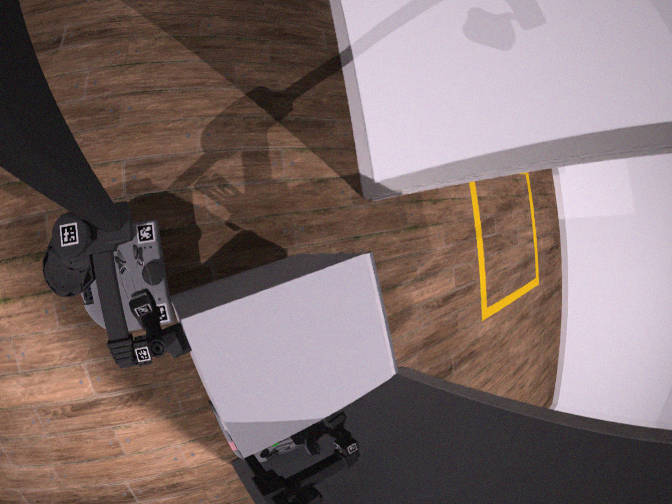

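Request:
{"name": "execute_actions", "arguments": {
  "actions": [
    {"r2":{"base":{"translate_m":-0.5},"joints":{"lift_m":0.27,"head_pan_rad":0}}}
  ],
  "cameras": []
}}

Request:
{"name": "execute_actions", "arguments": {
  "actions": [
    {"r2":{"base":{"rotate_rad":-0.8}}}
  ],
  "cameras": []
}}

Request:
{"name": "execute_actions", "arguments": {
  "actions": [
    {"r2":{"base":{"translate_m":0.4}}}
  ],
  "cameras": []
}}

Request:
{"name": "execute_actions", "arguments": {
  "actions": [
    {"r2":{"base":{"rotate_rad":0.96},"joints":{"lift_m":0.31}}}
  ],
  "cameras": []
}}

Request:
{"name": "execute_actions", "arguments": {
  "actions": [
    {"r2":{"base":{"translate_m":0.3}}}
  ],
  "cameras": ["r2_nav_camera"]
}}

Scene clock: 181.33 s.
r1.base_odometry: x=-0.951 y=-2.235 heading=-2.880 (m, m, rad; r1's odometry frame)
r1.turned_by_wheels: +0.000 (rad since the last result)
r1.turned_by_imu: +0.000 (rad since the last result)
r1.base_tilt: forward=-2.6 right=+1.0 (deg)
r1.lidar_m: - - 0.15 5.09 2.73 0.30 0.28 0.28 0.36 0.32 0.15 -
r1.head_depth_mm: - - 321 407 558 1265 1158 / - - 322 407 556 1199 1144 / - - 323 408 556 750 - / - - 322 407 554 800 - / - - 321 405 552 859 - / - - 320 405 550 857 1142 / - - 320 404 548 855 1115
r1.base_status: not commanded
r1.joint_positions: lift_m=+0.310 arm_m=-0.002 wrist_yaw_rad=+3.301 wrist_pitch_rad=-0.385 wrist_roll_rad=-0.007 gripper_m=+0.037 head_pan_rad=-3.095 head_tilt_rad=-0.994
r1.joint_status: not commanded
r1.motor_effort: left_wheel=-4(4) right_wheel=-2(2) lift_m=+56(56) arm_m=-1(1) wrist_yaw_rad=-1(1) wrist_pitch_rad=+7(7) wrist_roll_rad=-1(0) gripper_m=+1(1) head_pan_rad=-3(3) head_tilt_rad=-3(2) (%)
r1.hand_pose: x=-0.0574 y=+0.0828 z=+0.3298 quat_wxyz=(+0.079, +0.678, +0.190, +0.705) (m; r1's base frame)
r1.wrist_depth_mm: - - - - - - 157 / 261 - - - - - 156 / 260 - - - - - 155 / 262 851 914 869 837 797 153 / 261 361 703 - 685 617 152 / 262 358 585 - 546 248 151 / 262 339 - - - 224 149
r2.base_odometry: x=+2.693 y=+0.949 heading=+0.898 (m, m, rad; r2's odometry frame)
r2.turned_by_wheels: +0.000 (rad since the last result)
r2.turned_by_imu: -0.001 (rad since the last result)
r2.base_tilt: forward=+1.5 right=+1.3 (deg)
r2.lidar_m: 0.56 1.56 2.12 2.09 2.17 2.96 4.30 3.81 2.77 2.67 0.88 0.57
r2.head_depth_mm: 2618 2104 1079 987 1297 1192 1077 / 2657 2096 1086 979 1293 1194 1101 / 2666 2120 1109 1014 1304 1200 1092 / 2675 2130 1748 1531 1351 1205 1099 / 1449 1660 1816 1550 1350 1206 1106 / 1357 1608 1807 1560 1370 1205 1092 / 1351 1611 1816 1559 1367 1219 1089
r2.base_status: done
r2.joint_positions: lift_m=+0.270 arm_m=+0.000 wrist_yaw_rad=+3.298 wrist_pitch_rad=-0.452 wrist_roll_rad=-0.011 gripper_m=+0.037 head_pan_rad=-0.007 head_tilt_rad=-0.992
r2.joint_status: all done
r2.motor_effort: left_wheel=+1(8) right_wheel=-2(9) lift_m=+19(27) arm_m=+0(0) wrist_yaw_rad=+2(7) wrist_pitch_rad=+8(8) wrist_roll_rad=-1(0) gripper_m=-2(1) head_pan_rad=+2(14) head_tilt_rad=-4(5) (%)
r2.hand_pose: x=-0.0555 y=+0.0728 z=+0.2754 quat_wxyz=(+0.103, +0.670, +0.213, +0.703) (m; r2's base frame)
r2.wrist_depth_mm: - - - - - - - / - - - - - - - / 807 795 808 818 815 842 829 / 636 637 639 640 651 665 661 / 527 537 553 - 557 538 545 / 456 471 - - - 469 468 / 398 - - - - 399 404
pictures: none
No camera images: the call's "cameras" was empty. Leave "cameras" out to get every camera's image.

Scene clock: 183.13 s.
r1.base_odometry: x=-0.951 y=-2.235 heading=-2.880 (m, m, rad; r1's odometry frame)
r1.turned_by_wheels: +0.000 (rad since the last result)
r1.turned_by_imu: +0.000 (rad since the last result)
r1.base_tilt: forward=-2.6 right=+1.0 (deg)
r1.lidar_m: - - 0.15 5.09 2.73 0.30 0.28 0.28 0.36 0.32 0.15 -
r1.head_depth_mm: - - 321 408 560 1266 1159 / - - 322 407 558 1197 1141 / - - 322 407 556 750 - / - - 321 407 552 798 - / - - 321 405 553 861 - / - - 320 404 550 856 1141 / - - 320 405 548 851 1109
r1.base_status: not commanded
r1.joint_positions: lift_m=+0.310 arm_m=-0.002 wrist_yaw_rad=+3.301 wrist_pitch_rad=-0.385 wrist_roll_rad=-0.007 gripper_m=+0.037 head_pan_rad=-3.095 head_tilt_rad=-0.994
r1.joint_status: not commanded
r1.motor_effort: left_wheel=-4(4) right_wheel=-3(1) lift_m=+56(56) arm_m=-1(1) wrist_yaw_rad=-1(2) wrist_pitch_rad=+7(7) wrist_roll_rad=+0(1) gripper_m=+2(1) head_pan_rad=-3(4) head_tilt_rad=-3(4) (%)
r1.hand_pose: x=-0.0574 y=+0.0828 z=+0.3298 quat_wxyz=(+0.079, +0.678, +0.190, +0.705) (m; r1's base frame)
r1.wrist_depth_mm: - - - - - - 157 / 260 - - - - - 156 / 260 - - - - - 155 / 259 868 909 856 884 810 154 / 263 359 704 - 705 622 152 / 258 355 586 - 542 250 151 / 263 339 - - - 225 149
r2.base_odometry: x=+2.693 y=+0.949 heading=+0.099 (m, m, rad; r2's odometry frame)
r2.turned_by_wheels: -0.800 (rad since the last result)
r2.turned_by_imu: -0.788 (rad since the last result)
r2.base_tilt: forward=+1.5 right=+1.2 (deg)
r2.lidar_m: 0.67 0.56 1.50 1.73 2.10 2.09 2.41 4.12 4.32 3.12 2.67 2.66
r2.head_depth_mm: 2510 2086 1770 1524 1337 1194 1070 / 2400 2061 1778 1522 1343 1193 1100 / 983 1145 1426 1532 1350 1198 1096 / 831 1115 1212 1431 1347 1201 1097 / 1133 1287 1208 1136 1336 1206 1101 / 1226 1496 1109 989 1182 1207 1088 / 1339 2014 1111 955 1316 1210 1096
r2.base_status: done
r2.joint_positions: lift_m=+0.270 arm_m=+0.000 wrist_yaw_rad=+3.298 wrist_pitch_rad=-0.452 wrist_roll_rad=-0.011 gripper_m=+0.037 head_pan_rad=-0.007 head_tilt_rad=-0.992
r2.joint_status: not commanded
r2.motor_effort: left_wheel=+2(11) right_wheel=-2(7) lift_m=+19(18) arm_m=+0(1) wrist_yaw_rad=+3(2) wrist_pitch_rad=+8(8) wrist_roll_rad=-1(1) gripper_m=+0(0) head_pan_rad=+2(2) head_tilt_rad=-4(5) (%)
r2.hand_pose: x=-0.0555 y=+0.0728 z=+0.2754 quat_wxyz=(+0.103, +0.670, +0.213, +0.703) (m; r2's base frame)
r2.wrist_depth_mm: - - - - - - - / - - - - - - - / 804 800 803 797 826 832 808 / 643 637 638 656 646 657 662 / 527 533 548 - 560 542 539 / 453 467 - - - 467 462 / 398 - - - - 400 409
pictures: none
No camera images: the call's "cameras" was empty. Leave "cameras" out to get every camera's image.

Scene clock: 186.13 s.
r1.base_odometry: x=-0.951 y=-2.235 heading=-2.880 (m, m, rad; r1's odometry frame)
r1.turned_by_wheels: +0.000 (rad since the last result)
r1.turned_by_imu: +0.000 (rad since the last result)
r1.base_tilt: forward=-2.6 right=+1.0 (deg)
r1.lidar_m: - - 0.15 5.09 2.73 0.30 0.28 0.28 0.36 0.32 0.15 -
r1.head_depth_mm: - - 321 408 559 1259 1159 / - - 322 407 558 1194 1139 / - - 322 408 555 751 - / - - 321 406 554 798 - / - - 320 406 551 864 - / - - 320 404 551 861 1147 / - - 320 404 548 851 1112
r1.base_status: not commanded
r1.joint_positions: lift_m=+0.310 arm_m=-0.002 wrist_yaw_rad=+3.301 wrist_pitch_rad=-0.385 wrist_roll_rad=-0.007 gripper_m=+0.037 head_pan_rad=-3.095 head_tilt_rad=-0.994
r1.joint_status: not commanded
r1.motor_effort: left_wheel=-5(4) right_wheel=-2(2) lift_m=+56(56) arm_m=-1(1) wrist_yaw_rad=-2(1) wrist_pitch_rad=+7(7) wrist_roll_rad=-1(1) gripper_m=+2(0) head_pan_rad=-3(4) head_tilt_rad=-2(3) (%)
r1.hand_pose: x=-0.0574 y=+0.0828 z=+0.3298 quat_wxyz=(+0.079, +0.678, +0.190, +0.705) (m; r1's base frame)
r1.wrist_depth_mm: - - - - - - 157 / 262 - - - - - 156 / 260 - - - - - 155 / 259 867 912 849 853 613 153 / 261 359 695 - 697 619 152 / 260 359 578 - 544 249 151 / 261 338 - - - 224 149
r2.base_odometry: x=+3.091 y=+0.989 heading=+0.099 (m, m, rad; r2's odometry frame)
r2.turned_by_wheels: +0.000 (rad since the last result)
r2.turned_by_imu: +0.000 (rad since the last result)
r2.base_tilt: forward=+1.6 right=+1.3 (deg)
r2.lidar_m: 0.37 0.29 0.29 0.31 2.38 2.38 2.74 4.59 4.59 2.79 2.39 0.68
r2.head_depth_mm: 597 2044 1768 1513 1337 1187 1074 / 593 696 880 1471 1341 1193 1100 / 634 752 915 1126 1325 1196 1101 / 419 513 675 871 1182 1201 1099 / 732 889 1102 1054 847 1083 1102 / 793 985 1251 999 832 787 1057 / 866 1097 1572 958 836 743 859
r2.base_status: done
r2.joint_positions: lift_m=+0.270 arm_m=+0.000 wrist_yaw_rad=+3.298 wrist_pitch_rad=-0.452 wrist_roll_rad=-0.011 gripper_m=+0.037 head_pan_rad=-0.007 head_tilt_rad=-0.992
r2.joint_status: not commanded
r2.motor_effort: left_wheel=+2(12) right_wheel=-3(6) lift_m=+19(19) arm_m=+0(0) wrist_yaw_rad=+3(2) wrist_pitch_rad=+8(8) wrist_roll_rad=+0(1) gripper_m=+0(1) head_pan_rad=+2(2) head_tilt_rad=-4(4) (%)
r2.hand_pose: x=-0.0555 y=+0.0728 z=+0.2754 quat_wxyz=(+0.103, +0.670, +0.213, +0.703) (m; r2's base frame)
r2.wrist_depth_mm: - - - - - - 257 / - - - - - 326 269 / 812 787 816 806 818 345 283 / 632 647 643 645 647 365 297 / 532 533 560 - 544 392 313 / 455 473 - - - 437 330 / 398 - - - - 403 356
pictures: none
No camera images: the call's "cameras" was empty. Leave "cameras" out to get every camera's image.

Scene clock: 188.20 s.
r1.base_odometry: x=-0.951 y=-2.235 heading=-2.880 (m, m, rad; r1's odometry frame)
r1.turned_by_wheels: +0.000 (rad since the last result)
r1.turned_by_imu: +0.000 (rad since the last result)
r1.base_tilt: forward=-2.6 right=+1.0 (deg)
r1.lidar_m: - - 0.15 5.10 2.75 0.30 0.28 0.28 0.36 0.32 0.15 -
r1.head_depth_mm: - - 321 407 559 1252 1163 / - - 322 407 557 1194 1144 / - - 322 408 555 751 - / - - 322 407 553 800 - / - - 321 405 552 861 - / - - 320 406 551 857 1144 / - - 320 404 550 852 1110
r1.base_status: not commanded
r1.joint_positions: lift_m=+0.310 arm_m=-0.002 wrist_yaw_rad=+3.301 wrist_pitch_rad=-0.385 wrist_roll_rad=-0.007 gripper_m=+0.037 head_pan_rad=-3.095 head_tilt_rad=-0.994
r1.joint_status: not commanded
r1.motor_effort: left_wheel=-4(5) right_wheel=-2(2) lift_m=+56(56) arm_m=-1(1) wrist_yaw_rad=-1(1) wrist_pitch_rad=+7(7) wrist_roll_rad=-1(0) gripper_m=+1(1) head_pan_rad=-3(4) head_tilt_rad=-4(3) (%)
r1.hand_pose: x=-0.0574 y=+0.0828 z=+0.3298 quat_wxyz=(+0.079, +0.678, +0.190, +0.705) (m; r1's base frame)
r1.wrist_depth_mm: - - - - - - 157 / 260 - - - - - 156 / 260 - - - - - 155 / 260 850 909 847 858 561 153 / 262 363 710 - 697 519 153 / 263 364 588 - 547 249 151 / 262 339 - - - 224 149
r2.base_odometry: x=+3.091 y=+0.989 heading=+1.059 (m, m, rad; r2's odometry frame)
r2.turned_by_wheels: +0.960 (rad since the last result)
r2.turned_by_imu: +0.946 (rad since the last result)
r2.base_tilt: forward=+1.6 right=+1.2 (deg)
r2.lidar_m: 0.29 0.30 2.09 2.38 2.61 4.06 4.58 2.97 2.40 2.39 0.49 0.30
r2.head_depth_mm: 2600 2101 1760 977 847 1090 1073 / 2633 2120 1090 938 819 1142 1100 / 2632 2129 1094 935 824 1146 1096 / 2669 2145 1104 942 826 1144 1096 / 2677 2109 1696 1004 844 1169 1104 / 1178 1387 1685 1560 1355 1216 1090 / 1170 1413 1732 1555 1369 1215 1092
r2.base_status: done
r2.joint_positions: lift_m=+0.310 arm_m=+0.000 wrist_yaw_rad=+3.298 wrist_pitch_rad=-0.452 wrist_roll_rad=-0.011 gripper_m=+0.037 head_pan_rad=-0.007 head_tilt_rad=-0.992
r2.joint_status: all done
r2.motor_effort: left_wheel=-2(11) right_wheel=+0(5) lift_m=+31(33) arm_m=+0(0) wrist_yaw_rad=+3(2) wrist_pitch_rad=+8(8) wrist_roll_rad=-1(0) gripper_m=-1(1) head_pan_rad=+2(2) head_tilt_rad=-4(4) (%)
r2.hand_pose: x=-0.0555 y=+0.0728 z=+0.3148 quat_wxyz=(+0.103, +0.670, +0.213, +0.703) (m; r2's base frame)
r2.wrist_depth_mm: - - - - - - - / - - - - - - - / 902 867 909 897 903 914 912 / 710 705 717 717 716 719 731 / 587 581 596 - 610 593 605 / 505 515 - - - 509 513 / 440 - - - - 444 442
pictures: none
No camera images: the call's "cameras" was empty. Leave "cameras" out to get every camera's image.

Scene clock: 192.17 s.
r1.base_odometry: x=-0.951 y=-2.235 heading=-2.880 (m, m, rad; r1's odometry frame)
r1.turned_by_wheels: +0.000 (rad since the last result)
r1.turned_by_imu: +0.000 (rad since the last result)
r1.base_tilt: forward=-2.6 right=+1.1 (deg)
r1.lidar_m: - - 5.17 5.10 2.73 0.30 0.28 0.28 0.36 0.29 0.15 -
r1.head_depth_mm: - - 321 407 560 1257 1162 / - - 323 407 558 1202 1143 / - - 322 408 556 753 - / - - 321 407 554 801 - / - - 321 406 552 861 - / - - 320 405 550 854 1141 / - - 320 404 549 852 1117
r1.base_status: not commanded
r1.joint_positions: lift_m=+0.310 arm_m=-0.002 wrist_yaw_rad=+3.301 wrist_pitch_rad=-0.385 wrist_roll_rad=-0.007 gripper_m=+0.037 head_pan_rad=-3.095 head_tilt_rad=-0.994
r1.joint_status: not commanded
r1.motor_effort: left_wheel=-5(4) right_wheel=-2(2) lift_m=+56(56) arm_m=-1(1) wrist_yaw_rad=-1(2) wrist_pitch_rad=+7(7) wrist_roll_rad=+0(0) gripper_m=+1(1) head_pan_rad=-3(3) head_tilt_rad=-2(2) (%)
r1.hand_pose: x=-0.0574 y=+0.0828 z=+0.3298 quat_wxyz=(+0.079, +0.678, +0.190, +0.705) (m; r1's base frame)
r1.wrist_depth_mm: - - - - - - - / 260 - - - - - - / 262 - - - - - 968 / 261 869 921 848 860 838 144 / 261 356 701 - 691 634 142 / 261 357 581 - 543 514 141 / 261 342 - - - 212 141
r2.base_odometry: x=+3.238 y=+1.250 heading=+1.058 (m, m, rad; r2's odometry frame)
r2.turned_by_wheels: -0.001 (rad since the last result)
r2.turned_by_imu: -0.067 (rad since the last result)
r2.base_tilt: forward=+1.6 right=+1.3 (deg)
r2.lidar_m: - - 2.37 2.34 2.50 3.66 4.88 3.19 2.47 0.23 0.15 -
r2.head_depth_mm: 2571 2083 1783 1511 832 727 684 / 2611 2109 1775 933 819 731 672 / 2604 2121 1781 936 823 736 675 / 2660 2131 1781 940 827 734 678 / 2670 2149 1794 968 845 739 683 / 2715 2105 1373 1523 1368 1210 1089 / 908 1036 1301 1534 1366 1215 1092
r2.base_status: done
r2.joint_positions: lift_m=+0.310 arm_m=+0.000 wrist_yaw_rad=+3.272 wrist_pitch_rad=-0.452 wrist_roll_rad=-0.011 gripper_m=+0.037 head_pan_rad=-0.006 head_tilt_rad=-0.995
r2.joint_status: not commanded
r2.on_its_own: wrist_yaw_rad is at rest, and its effort (+33) is outside its rest range (-12 to +12)
r2.motor_effort: left_wheel=-3(48) right_wheel=+14(16) lift_m=+27(32) arm_m=+0(0) wrist_yaw_rad=+33(33) wrist_pitch_rad=+8(9) wrist_roll_rad=-1(1) gripper_m=+0(1) head_pan_rad=+2(2) head_tilt_rad=-2(4) (%)
r2.hand_pose: x=-0.0498 y=+0.0735 z=+0.3150 quat_wxyz=(+0.112, +0.673, +0.204, +0.702) (m; r2's base frame)
r2.wrist_depth_mm: - - - - - - 141 / - - - - - - 137 / 863 875 899 - 892 883 134 / 700 700 706 713 709 690 131 / 589 582 593 - 607 208 127 / 505 512 - - - 198 124 / 437 - - - - 179 120
pictures: r2_nav_camera (sideways: a quarter turn counterclockwise sets it upright)
camera_calibration (this result's frames):
r2_nav_camera: T_world_to_cam=[[0.844575, 0.0194279, 0.535084, -0.663614], [0.0430879, -0.998567, -0.0317538, 0.0904321], [0.5337, 0.0498741, -0.844202, 1.04443], [0, 0, 0, 1]] pos_world=[-0.000838123, 0.0511049, 1.23967]
Images, in order (width x height): r2_nav_camera 672x504.

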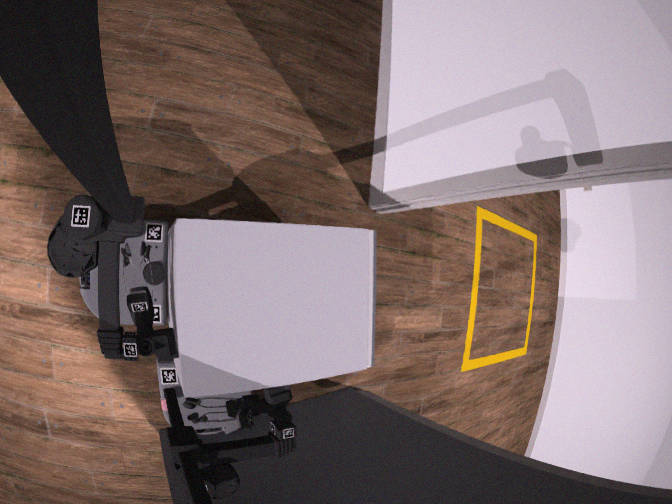

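Request:
{"name": "execute_actions", "arguments": {
  "actions": [
    {"r2":{"base":{"translate_m":-0.02},"joints":{"lift_m":0.85}}}
  ],
  "cameras": []
}}

Request:
{"name": "execute_actions", "arguments": {
  "actions": [
    {"r2":{"base":{"translate_m":0.3}}}
  ],
  "cameras": ["r2_nav_camera"]
}}

Scene clock: 201.57 s.
r1.base_odometry: x=-0.951 y=-2.235 heading=-2.880 (m, m, rad; r1's odometry frame)
r1.turned_by_wheels: +0.000 (rad since the last result)
r1.turned_by_imu: +0.001 (rad since the last result)
r1.base_tilt: forward=-2.6 right=+1.0 (deg)
r1.lidar_m: - - 5.18 5.07 2.74 0.30 0.28 0.28 0.36 0.29 0.15 -
r1.head_depth_mm: - - 322 407 558 1258 1158 / - - 322 407 560 1194 1143 / - - 323 408 556 749 - / - - 321 406 553 801 - / - - 321 406 554 862 - / - - 320 405 549 861 1138 / - - 320 404 547 853 1114
r1.base_status: not commanded
r1.joint_positions: lift_m=+0.310 arm_m=-0.002 wrist_yaw_rad=+3.301 wrist_pitch_rad=-0.385 wrist_roll_rad=-0.007 gripper_m=+0.037 head_pan_rad=-3.095 head_tilt_rad=-0.994
r1.joint_status: not commanded
r1.motor_effort: left_wheel=-4(5) right_wheel=-2(2) lift_m=+56(56) arm_m=-2(1) wrist_yaw_rad=-1(0) wrist_pitch_rad=+7(7) wrist_roll_rad=-1(1) gripper_m=+1(1) head_pan_rad=-4(4) head_tilt_rad=-2(2) (%)
r1.hand_pose: x=-0.0574 y=+0.0828 z=+0.3298 quat_wxyz=(+0.079, +0.678, +0.190, +0.705) (m; r1's base frame)
r1.wrist_depth_mm: - - - - - - - / 262 - - - - - - / 259 - - - - - 965 / 260 848 888 850 851 846 144 / 259 356 705 - 706 637 143 / 260 358 586 - 541 502 142 / 259 339 - - - 211 141
r2.base_odometry: x=+3.229 y=+1.233 heading=+1.058 (m, m, rad; r2's odometry frame)
r2.turned_by_wheels: +0.000 (rad since the last result)
r2.turned_by_imu: -0.001 (rad since the last result)
r2.base_tilt: forward=+1.6 right=+1.3 (deg)
r2.lidar_m: - - 2.38 2.34 2.49 3.65 4.85 3.18 2.47 0.39 0.15 -
r2.head_depth_mm: 2591 2091 1764 1514 835 728 931 / 2591 2100 1769 932 819 730 860 / 2606 2127 1779 937 820 735 683 / 2680 2146 1784 940 826 735 688 / 2669 2153 1801 963 844 739 695 / 2687 2100 1393 1528 1362 1208 1089 / 926 1054 1322 1542 1365 1223 1094
r2.base_status: done
r2.joint_positions: lift_m=+0.850 arm_m=+0.000 wrist_yaw_rad=+3.257 wrist_pitch_rad=-0.452 wrist_roll_rad=-0.011 gripper_m=+0.037 head_pan_rad=-0.006 head_tilt_rad=-0.995
r2.joint_status: all done
r2.on_its_own: wrist_yaw_rad is held at +3.255, not at your +3.300, by its stall guard, which is not easing now
r2.motor_effort: left_wheel=+1(8) right_wheel=-1(6) lift_m=+32(33) arm_m=-1(0) wrist_yaw_rad=-2(2) wrist_pitch_rad=+8(8) wrist_roll_rad=-1(0) gripper_m=+0(0) head_pan_rad=+2(2) head_tilt_rad=-3(2) (%)
r2.hand_pose: x=-0.0466 y=+0.0739 z=+0.8548 quat_wxyz=(+0.118, +0.675, +0.199, +0.701) (m; r2's base frame)
r2.wrist_depth_mm: - - - - - - - / - - - - - - - / - - - - - - - / - - - - - - - / - - - - - - - / - - - - - - - / 969 972 995 970 997 984 -
pictures: none
No camera images: the call's "cameras" was empty. Leave "cameras" out to get every camera's image.

Scene clock: 206.03 s.
r1.base_odometry: x=-0.951 y=-2.235 heading=-2.881 (m, m, rad; r1's odometry frame)
r1.turned_by_wheels: +0.000 (rad since the last result)
r1.turned_by_imu: -0.001 (rad since the last result)
r1.base_tilt: forward=-2.6 right=+1.0 (deg)
r1.lidar_m: 0.32 2.85 4.22 5.10 2.74 0.30 0.28 0.28 0.36 0.22 0.15 0.20
r1.head_depth_mm: - - 321 408 558 1259 1163 / - - 322 407 559 1201 1145 / - - 322 407 554 751 - / - - 321 406 553 800 - / - - 320 405 552 863 - / - - 320 404 550 857 1145 / - - 319 404 548 853 1115
r1.base_status: not commanded
r1.joint_positions: lift_m=+0.310 arm_m=-0.002 wrist_yaw_rad=+3.216 wrist_pitch_rad=-0.385 wrist_roll_rad=-0.007 gripper_m=+0.037 head_pan_rad=-3.095 head_tilt_rad=-0.994
r1.joint_status: not commanded
r1.on_its_own: wrist_yaw_rad is held at +3.234, not at your +3.300, by its stall guard, which is not easing now; wrist_yaw_rad is at rest, and its effort (+15) is outside its rest range (-12 to +12)
r1.motor_effort: left_wheel=-7(9) right_wheel=+8(20) lift_m=+56(56) arm_m=-3(3) wrist_yaw_rad=+15(43) wrist_pitch_rad=+7(7) wrist_roll_rad=-1(1) gripper_m=+1(1) head_pan_rad=-3(4) head_tilt_rad=-1(2) (%)
r1.hand_pose: x=-0.0383 y=+0.0849 z=+0.3298 quat_wxyz=(+0.109, +0.686, +0.162, +0.701) (m; r1's base frame)
r1.wrist_depth_mm: - - - - - - - / - - - - - - - / - - - - - - - / 293 930 919 879 865 821 828 / 291 716 715 681 703 655 655 / 287 531 574 560 546 549 541 / 285 379 - - 470 462 453
r2.base_odometry: x=+3.376 y=+1.494 heading=+1.057 (m, m, rad; r2's odometry frame)
r2.turned_by_wheels: -0.001 (rad since the last result)
r2.turned_by_imu: -0.045 (rad since the last result)
r2.base_tilt: forward=+1.6 right=+1.2 (deg)
r2.lidar_m: - - 2.38 2.32 2.44 3.45 5.15 3.33 0.31 0.20 0.15 -
r2.head_depth_mm: 2603 2095 1758 1512 863 727 687 / 2610 2099 1758 937 819 730 684 / 2635 2107 1778 938 823 735 674 / 2644 2129 1790 944 826 736 678 / 2669 2142 1792 1458 843 739 686 / 2718 2170 1801 1495 1363 1216 1093 / 2711 2174 987 1148 1363 1210 1091
r2.base_status: translate_m off_target (by the wheels' count: +0.2998 of +0.3000)
r2.joint_positions: lift_m=+0.850 arm_m=+0.000 wrist_yaw_rad=+3.256 wrist_pitch_rad=-0.452 wrist_roll_rad=-0.011 gripper_m=+0.037 head_pan_rad=-0.006 head_tilt_rad=-0.994
r2.joint_status: not commanded
r2.on_its_own: wrist_yaw_rad is held at +3.255, not at your +3.300, by its stall guard, which is not easing now; right_wheel is at rest, and its effort (+25) is outside its rest range (-18 to +18)
r2.motor_effort: left_wheel=+10(54) right_wheel=+25(28) lift_m=+29(32) arm_m=+0(0) wrist_yaw_rad=-1(3) wrist_pitch_rad=+8(8) wrist_roll_rad=-1(0) gripper_m=+0(1) head_pan_rad=+2(2) head_tilt_rad=-2(2) (%)
r2.hand_pose: x=-0.0464 y=+0.0740 z=+0.8549 quat_wxyz=(+0.118, +0.675, +0.198, +0.701) (m; r2's base frame)
r2.wrist_depth_mm: - - - - - - - / - - - - - - - / - - - - - - - / - - - - - - - / - - - - - - - / - - - - - - - / 994 977 994 - 991 - 938
pictures: r2_nav_camera (sideways: a quarter turn counterclockwise sets it upright)
camera_calibration (this result's frames):
r2_nav_camera: T_world_to_cam=[[0.844517, 0.0198041, 0.535162, -0.663715], [0.0435354, -0.998547, -0.0317493, 0.0904234], [0.533756, 0.0501113, -0.844153, 1.04437], [0, 0, 0, 1]] pos_world=[-0.000855116, 0.0511018, 1.23967]
Images, in order (width x height): r2_nav_camera 672x504.

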